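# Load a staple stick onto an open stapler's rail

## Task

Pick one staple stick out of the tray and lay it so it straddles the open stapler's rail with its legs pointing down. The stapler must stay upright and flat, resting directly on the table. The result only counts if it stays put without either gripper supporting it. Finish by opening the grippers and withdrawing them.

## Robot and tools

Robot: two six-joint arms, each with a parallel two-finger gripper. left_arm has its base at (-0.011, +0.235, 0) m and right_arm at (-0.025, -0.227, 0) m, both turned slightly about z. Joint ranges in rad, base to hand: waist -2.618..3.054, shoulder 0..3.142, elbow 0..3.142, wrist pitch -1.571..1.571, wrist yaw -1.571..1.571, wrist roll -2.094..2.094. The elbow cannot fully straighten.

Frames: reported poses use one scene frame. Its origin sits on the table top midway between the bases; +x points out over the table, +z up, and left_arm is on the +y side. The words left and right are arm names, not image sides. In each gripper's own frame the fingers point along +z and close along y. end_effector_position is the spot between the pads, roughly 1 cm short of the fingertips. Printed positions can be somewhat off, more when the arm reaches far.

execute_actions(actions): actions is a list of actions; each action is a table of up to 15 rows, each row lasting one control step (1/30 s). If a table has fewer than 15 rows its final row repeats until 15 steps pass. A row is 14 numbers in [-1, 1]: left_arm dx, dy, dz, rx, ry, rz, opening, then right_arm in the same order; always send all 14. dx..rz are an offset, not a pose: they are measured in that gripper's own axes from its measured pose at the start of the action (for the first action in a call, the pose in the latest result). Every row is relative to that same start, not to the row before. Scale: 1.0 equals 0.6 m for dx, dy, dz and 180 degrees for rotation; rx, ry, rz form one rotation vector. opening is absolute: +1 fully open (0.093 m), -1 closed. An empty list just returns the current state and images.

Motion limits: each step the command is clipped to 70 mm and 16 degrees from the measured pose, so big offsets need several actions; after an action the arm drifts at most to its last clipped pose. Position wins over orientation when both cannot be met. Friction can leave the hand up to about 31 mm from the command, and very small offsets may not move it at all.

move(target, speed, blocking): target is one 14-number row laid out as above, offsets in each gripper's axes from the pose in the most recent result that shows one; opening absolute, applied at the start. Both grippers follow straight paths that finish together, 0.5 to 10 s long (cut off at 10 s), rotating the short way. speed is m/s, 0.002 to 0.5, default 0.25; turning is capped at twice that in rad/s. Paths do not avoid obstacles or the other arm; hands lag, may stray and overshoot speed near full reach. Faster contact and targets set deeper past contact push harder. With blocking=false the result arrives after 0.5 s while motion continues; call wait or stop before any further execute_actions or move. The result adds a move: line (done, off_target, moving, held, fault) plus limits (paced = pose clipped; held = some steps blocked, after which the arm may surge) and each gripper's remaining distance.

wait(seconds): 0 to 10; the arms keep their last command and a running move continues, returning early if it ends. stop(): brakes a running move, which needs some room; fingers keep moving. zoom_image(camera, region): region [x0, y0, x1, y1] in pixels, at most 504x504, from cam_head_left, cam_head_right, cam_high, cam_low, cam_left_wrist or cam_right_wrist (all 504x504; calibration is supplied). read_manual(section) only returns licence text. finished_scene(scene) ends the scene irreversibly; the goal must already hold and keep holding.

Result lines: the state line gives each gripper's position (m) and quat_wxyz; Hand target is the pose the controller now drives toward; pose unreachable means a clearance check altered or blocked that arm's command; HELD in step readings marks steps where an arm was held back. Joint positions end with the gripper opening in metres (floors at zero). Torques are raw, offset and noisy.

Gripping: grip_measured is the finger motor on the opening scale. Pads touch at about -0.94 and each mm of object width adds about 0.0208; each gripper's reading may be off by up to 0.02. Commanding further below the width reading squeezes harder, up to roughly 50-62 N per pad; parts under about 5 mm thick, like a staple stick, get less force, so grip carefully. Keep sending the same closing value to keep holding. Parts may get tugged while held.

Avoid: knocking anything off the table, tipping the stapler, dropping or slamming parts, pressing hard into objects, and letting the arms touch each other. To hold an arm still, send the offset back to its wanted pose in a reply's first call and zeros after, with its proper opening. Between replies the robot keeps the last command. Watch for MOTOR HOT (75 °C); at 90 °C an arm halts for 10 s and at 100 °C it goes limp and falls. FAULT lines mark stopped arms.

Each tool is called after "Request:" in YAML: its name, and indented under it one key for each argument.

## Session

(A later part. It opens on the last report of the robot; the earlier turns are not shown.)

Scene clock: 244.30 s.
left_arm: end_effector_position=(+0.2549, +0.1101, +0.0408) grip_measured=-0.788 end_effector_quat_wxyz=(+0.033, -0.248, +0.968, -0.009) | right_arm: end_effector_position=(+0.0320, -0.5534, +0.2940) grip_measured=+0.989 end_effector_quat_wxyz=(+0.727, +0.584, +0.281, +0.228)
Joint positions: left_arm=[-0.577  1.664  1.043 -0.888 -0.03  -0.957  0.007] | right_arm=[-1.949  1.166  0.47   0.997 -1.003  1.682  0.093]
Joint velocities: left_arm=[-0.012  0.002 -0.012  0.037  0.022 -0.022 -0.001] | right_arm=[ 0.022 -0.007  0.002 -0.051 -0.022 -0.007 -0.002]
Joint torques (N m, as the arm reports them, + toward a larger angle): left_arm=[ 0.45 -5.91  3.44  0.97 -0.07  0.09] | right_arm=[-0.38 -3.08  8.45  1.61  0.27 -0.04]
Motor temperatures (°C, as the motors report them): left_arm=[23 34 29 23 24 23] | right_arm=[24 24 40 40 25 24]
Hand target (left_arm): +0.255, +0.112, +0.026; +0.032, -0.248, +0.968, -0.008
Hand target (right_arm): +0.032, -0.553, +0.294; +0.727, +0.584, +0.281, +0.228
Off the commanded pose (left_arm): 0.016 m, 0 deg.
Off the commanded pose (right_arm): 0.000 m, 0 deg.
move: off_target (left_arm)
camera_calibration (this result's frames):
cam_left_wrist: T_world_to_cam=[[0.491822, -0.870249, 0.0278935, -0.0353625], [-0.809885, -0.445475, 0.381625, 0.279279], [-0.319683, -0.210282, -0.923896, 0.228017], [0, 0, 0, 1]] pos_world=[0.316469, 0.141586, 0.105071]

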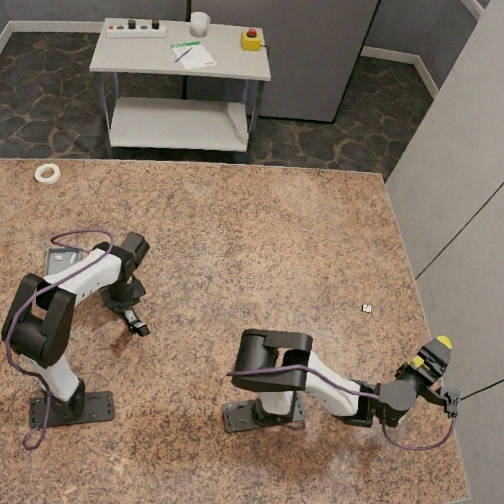

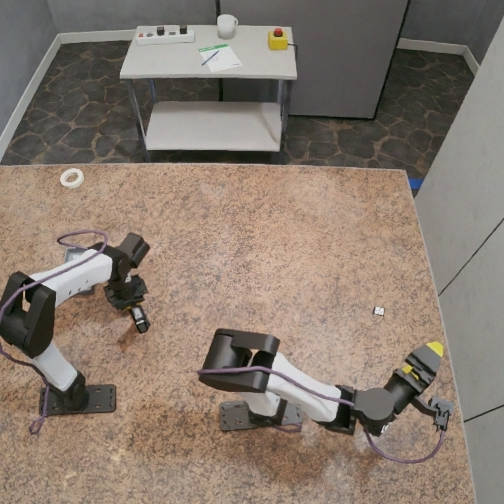

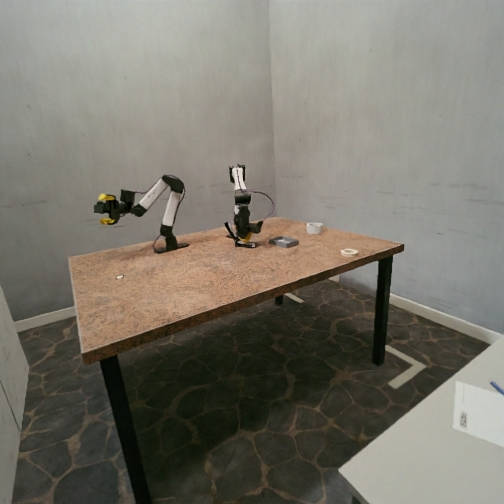

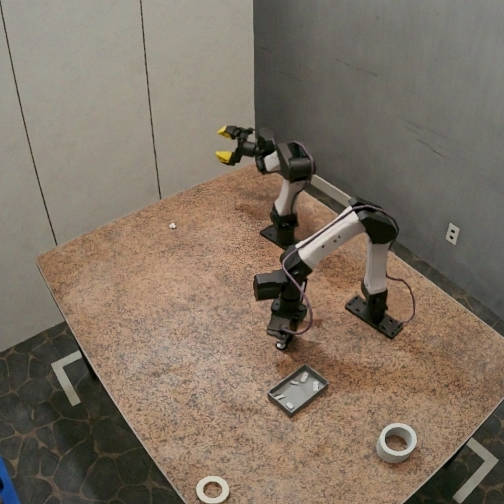

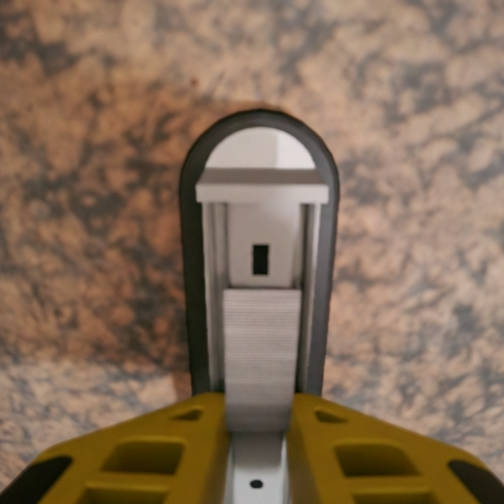

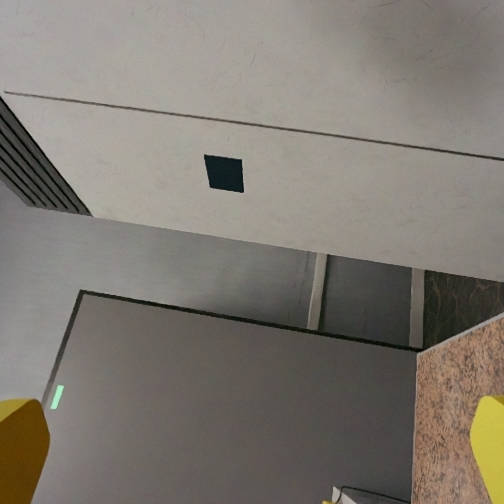

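Contact, centred. Release and lift.

Request:
move:
  target: [0,0,0,0,0,0,-0.45,0,0,0,0,0,0,1]

Request:
move:
  target: [-0.02,0,-0.08,0,0,0,-0.45,0,0,0,0,0,0,1]
  speed: 0.08

Request:
zoom_image:
  camera: "cam_left_wrist"
  region: [160, 150, 360, 450]

Request:
zoom_image:
  camera: "cam_high"
  region: [220, 220, 270, 255]

Scene clock: 251.20 s.
left_arm: end_effector_position=(+0.2576, +0.1076, +0.0427) grip_measured=-0.452 end_effector_quat_wxyz=(+0.038, -0.248, +0.968, -0.017) | right_arm: end_effector_position=(+0.0320, -0.5534, +0.2940) grip_measured=+0.989 end_effector_quat_wxyz=(+0.727, +0.584, +0.281, +0.228)
Joint positions: left_arm=[-0.577  1.659  1.045 -0.877 -0.024 -0.958  0.023] | right_arm=[-1.949  1.166  0.47   0.997 -1.003  1.682  0.093]
Joint velocities: left_arm=[-0.022 -0.002 -0.002  0.007 -0.037  0.051  0.   ] | right_arm=[ 0.002  0.017 -0.022  0.037  0.022 -0.022  0.   ]
Joint torques (N m, as the arm reports them, + toward a larger angle): left_arm=[ 0.21 -7.59  6.8   0.37 -0.12  0.06] | right_arm=[-0.4  -3.06  8.24  1.6   0.23 -0.03]
Motor temperatures (°C, as the motors report them): left_arm=[23 34 29 23 24 23] | right_arm=[24 24 40 40 25 24]
Hand target (left_arm): +0.255, +0.110, +0.041; +0.033, -0.248, +0.968, -0.009
Hand target (right_arm): +0.032, -0.553, +0.294; +0.727, +0.584, +0.281, +0.228
Off the commanded pose (left_arm): 0.004 m, 1 deg.
Off the commanded pose (right_arm): 0.000 m, 0 deg.
move: done
camera_calibration (this result's frames):
cam_left_wrist: T_world_to_cam=[[0.491298, -0.869785, 0.0458307, -0.0396008], [-0.814856, -0.440412, 0.37689, 0.280586], [-0.307629, -0.222511, -0.925123, 0.228394], [0, 0, 0, 1]] pos_world=[0.318354, 0.139949, 0.107357]

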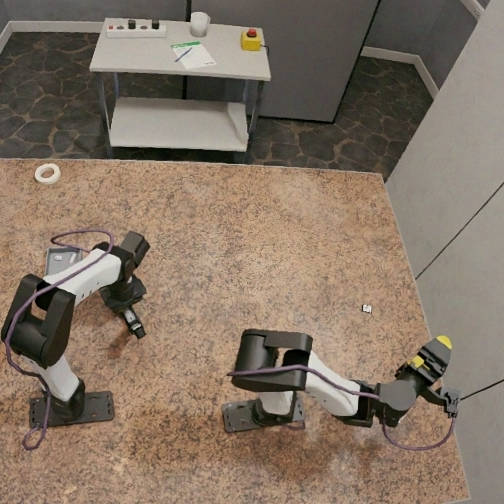

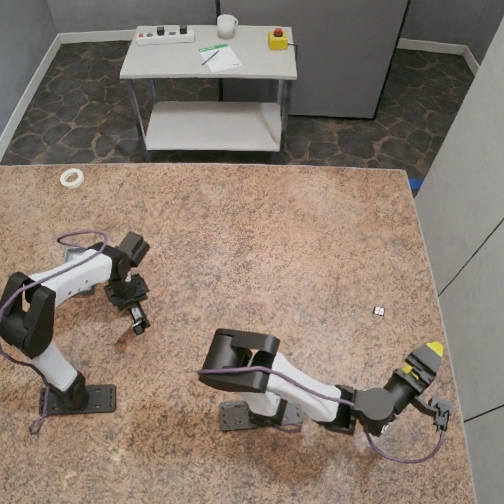

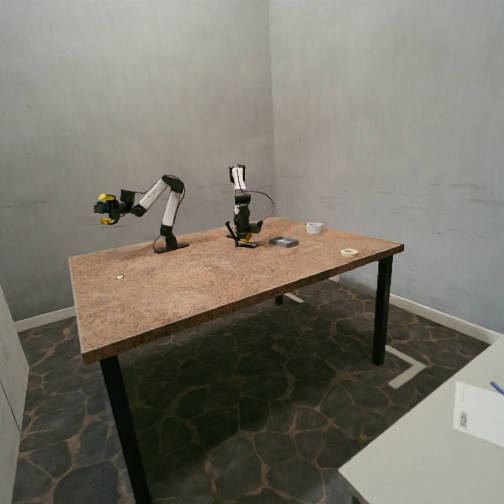

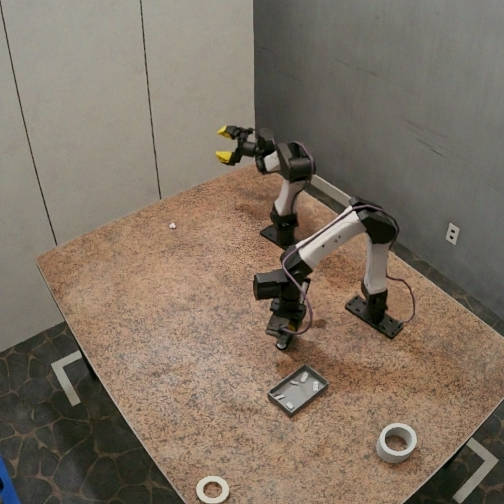

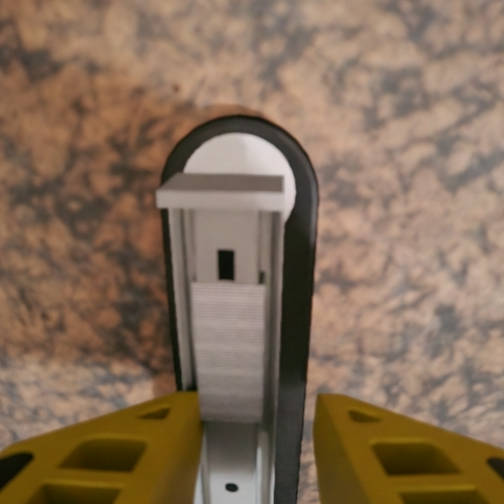

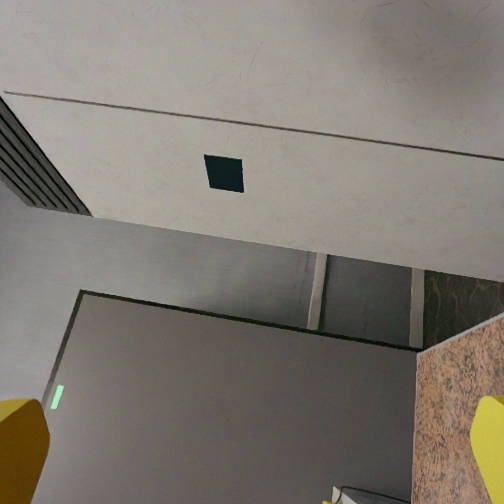

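Scene clock: 252.37 s.
left_arm: end_effector_position=(+0.2603, +0.1119, +0.0840) grip_measured=-0.452 end_effector_quat_wxyz=(+0.031, -0.247, +0.968, -0.011) | right_arm: end_effector_position=(+0.0320, -0.5534, +0.2940) grip_measured=+0.989 end_effector_quat_wxyz=(+0.727, +0.584, +0.281, +0.228)
Joint positions: left_arm=[-0.559  1.631  1.187 -1.065 -0.022 -0.939  0.024] | right_arm=[-1.949  1.166  0.47   0.997 -1.003  1.682  0.093]
Joint velocities: left_arm=[-0.002  0.002  0.002  0.022 -0.007 -0.066 -0.001] | right_arm=[ 0.012 -0.007  0.007  0.007 -0.007 -0.022  0.001]
Joint torques (N m, as the arm reports them, + toward a larger angle): left_arm=[ 1.08 -9.3   8.73  0.36 -0.05  0.11] | right_arm=[-0.36 -3.07  8.31  1.64  0.25 -0.05]
Motor temperatures (°C, as the motors report them): left_arm=[23 34 29 23 24 23] | right_arm=[24 24 40 40 25 24]
Hand target (left_arm): +0.264, +0.114, +0.091; +0.038, -0.248, +0.968, -0.016
Hand target (right_arm): +0.032, -0.553, +0.294; +0.727, +0.584, +0.281, +0.228
Off the commanded pose (left_arm): 0.009 m, 1 deg.
Off the commanded pose (right_arm): 0.000 m, 0 deg.
move: done
camera_calibration (this result's frames):
cam_left_wrist: T_world_to_cam=[[0.490563, -0.870855, 0.0309685, -0.0375408], [-0.809391, -0.442197, 0.386456, 0.267071], [-0.322853, -0.214647, -0.921788, 0.271213], [0, 0, 0, 1]] pos_world=[0.322143, 0.14362, 0.147953]

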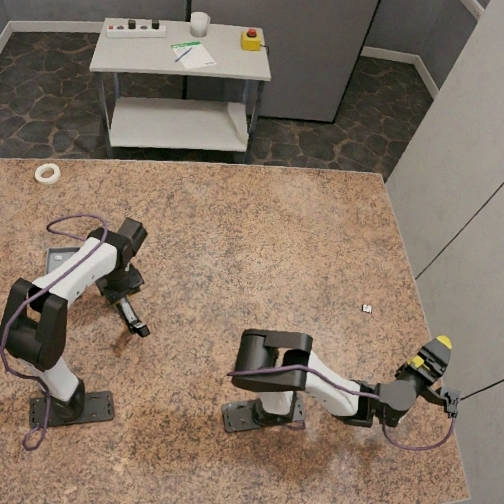

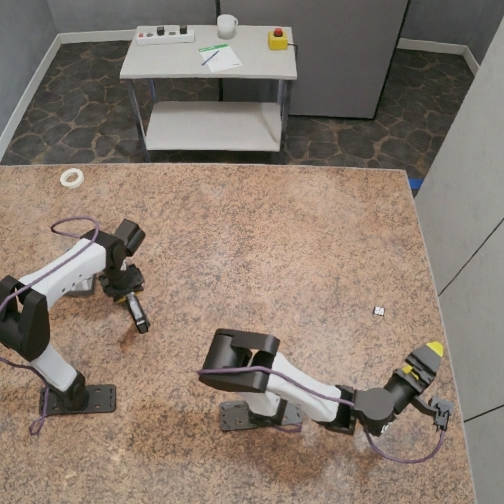

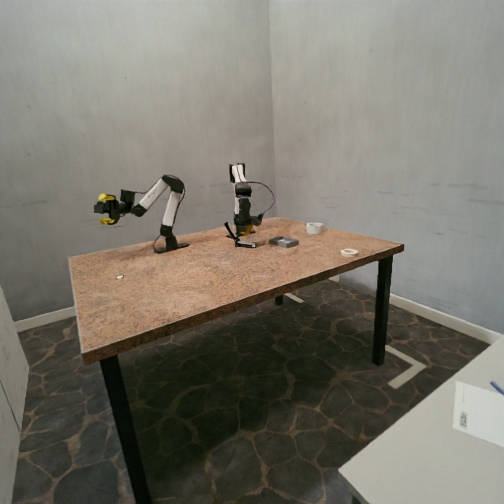

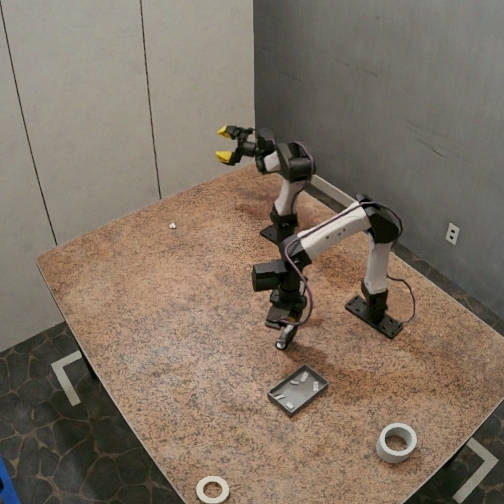

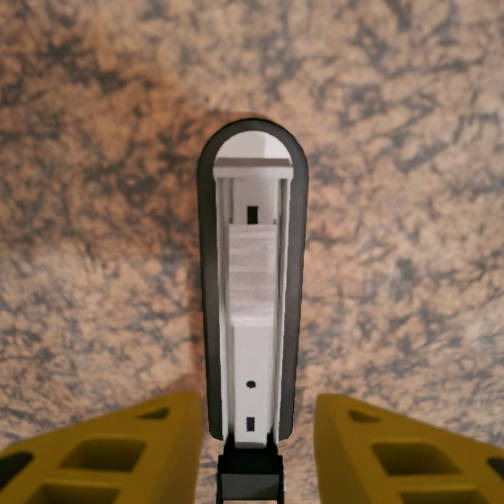

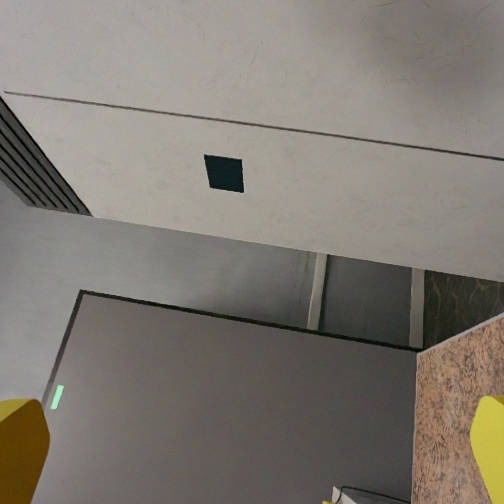

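Region (160, 150, 360, 450) of cam_left_wrist's 504x504 image, scaled by 1.680, with more detail than that image has.

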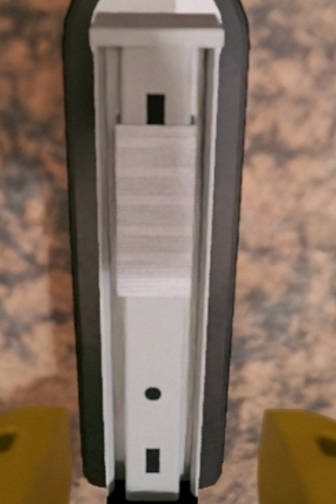

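Region (220, 220, 270, 255) of cam_high's 504x504 image, scaled by 10.080, with more detail than that image has; it fills the top 353 rows of this view, and the rest is white.

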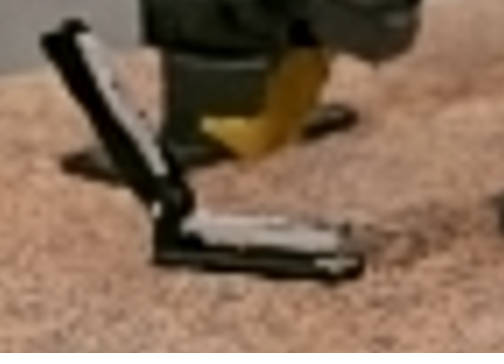

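Seated, stapler flat. Retreat.

Request:
move:
  target: [-0.1,0.15,-0.15,0,0,0,1,0,0,0,0,0,0,1]
  speed: 0.3

Request:
finished_scene:
  scene: 1

Scene clock: 257.70 s.
left_arm: end_effector_position=(+0.2637, +0.2195, +0.1720) grip_measured=+0.983 end_effector_quat_wxyz=(+0.034, -0.249, +0.968, -0.004) | right_arm: end_effector_position=(+0.0320, -0.5534, +0.2940) grip_measured=+0.989 end_effector_quat_wxyz=(+0.727, +0.584, +0.281, +0.228)
Joint positions: left_arm=[-0.185  1.53   1.435 -1.409 -0.013 -0.568  0.092] | right_arm=[-1.949  1.166  0.47   0.997 -1.003  1.682  0.093]
Joint velocities: left_arm=[-0.007  0.002  0.012  0.022  0.051 -0.081 -0.   ] | right_arm=[-0.017 -0.007 -0.007  0.037  0.022 -0.007  0.001]
Joint torques (N m, as the arm reports them, + toward a larger angle): left_arm=[ 0.75 -6.59  8.87  0.37  0.02  0.15] | right_arm=[-0.19 -3.13  8.27  1.64  0.24  0.  ]
Motor temperatures (°C, as the motors report them): left_arm=[23 34 30 23 24 23] | right_arm=[24 24 40 40 25 24]
Hand target (left_arm): +0.265, +0.220, +0.175; +0.034, -0.247, +0.968, -0.008
Hand target (right_arm): +0.032, -0.553, +0.294; +0.727, +0.584, +0.281, +0.228
Off the commanded pose (left_arm): 0.002 m, 1 deg.
Off the commanded pose (right_arm): 0.000 m, 0 deg.
move: done
camera_calibration (this result's frames):
cam_left_wrist: T_world_to_cam=[[0.494323, -0.86905, 0.0199139, 0.0522705], [-0.808184, -0.451024, 0.378703, 0.28637], [-0.32013, -0.203295, -0.925304, 0.373891], [0, 0, 0, 1]] pos_world=[0.325295, 0.250596, 0.236473]

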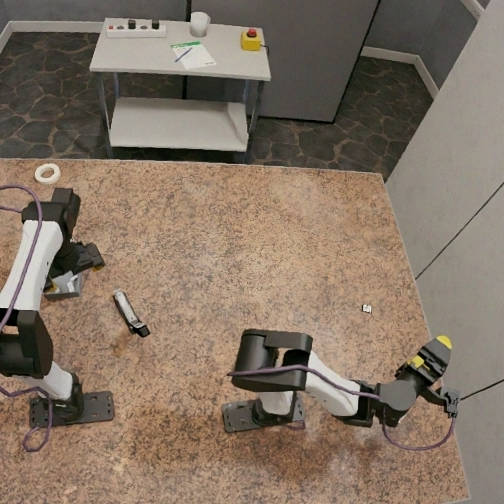

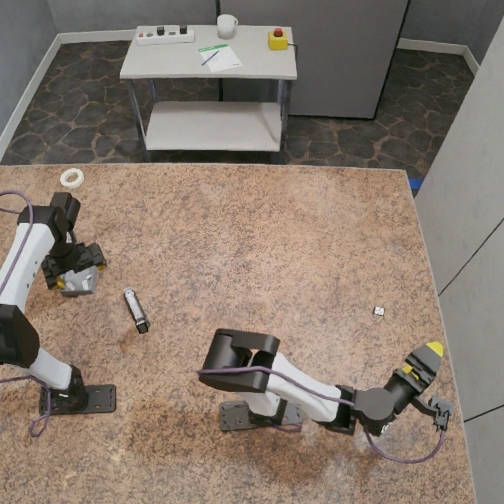

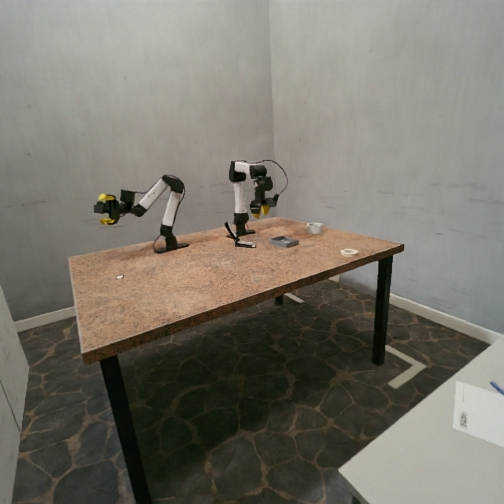

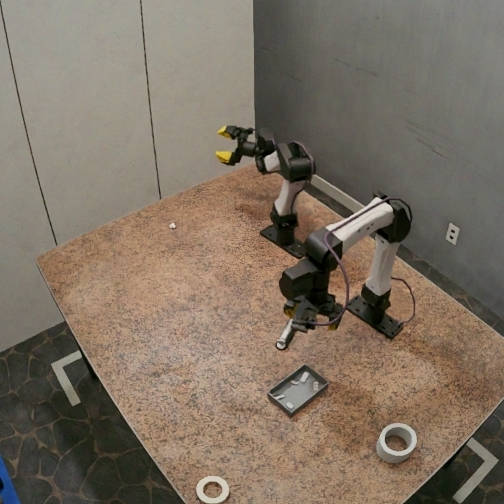

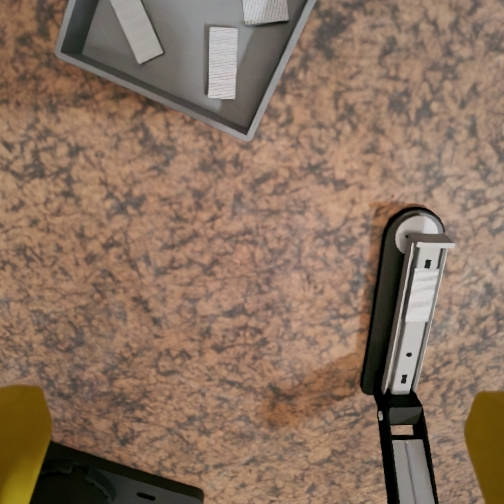

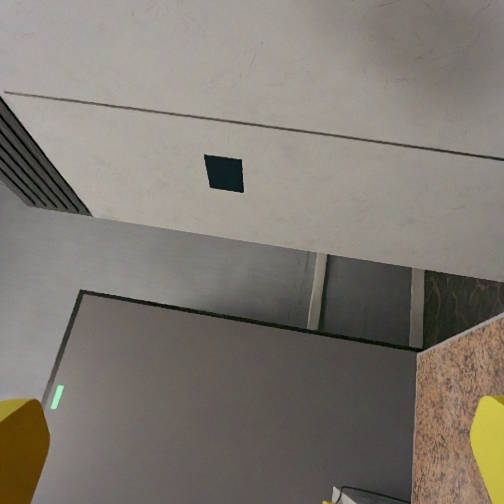

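The scene is finished: the task was done.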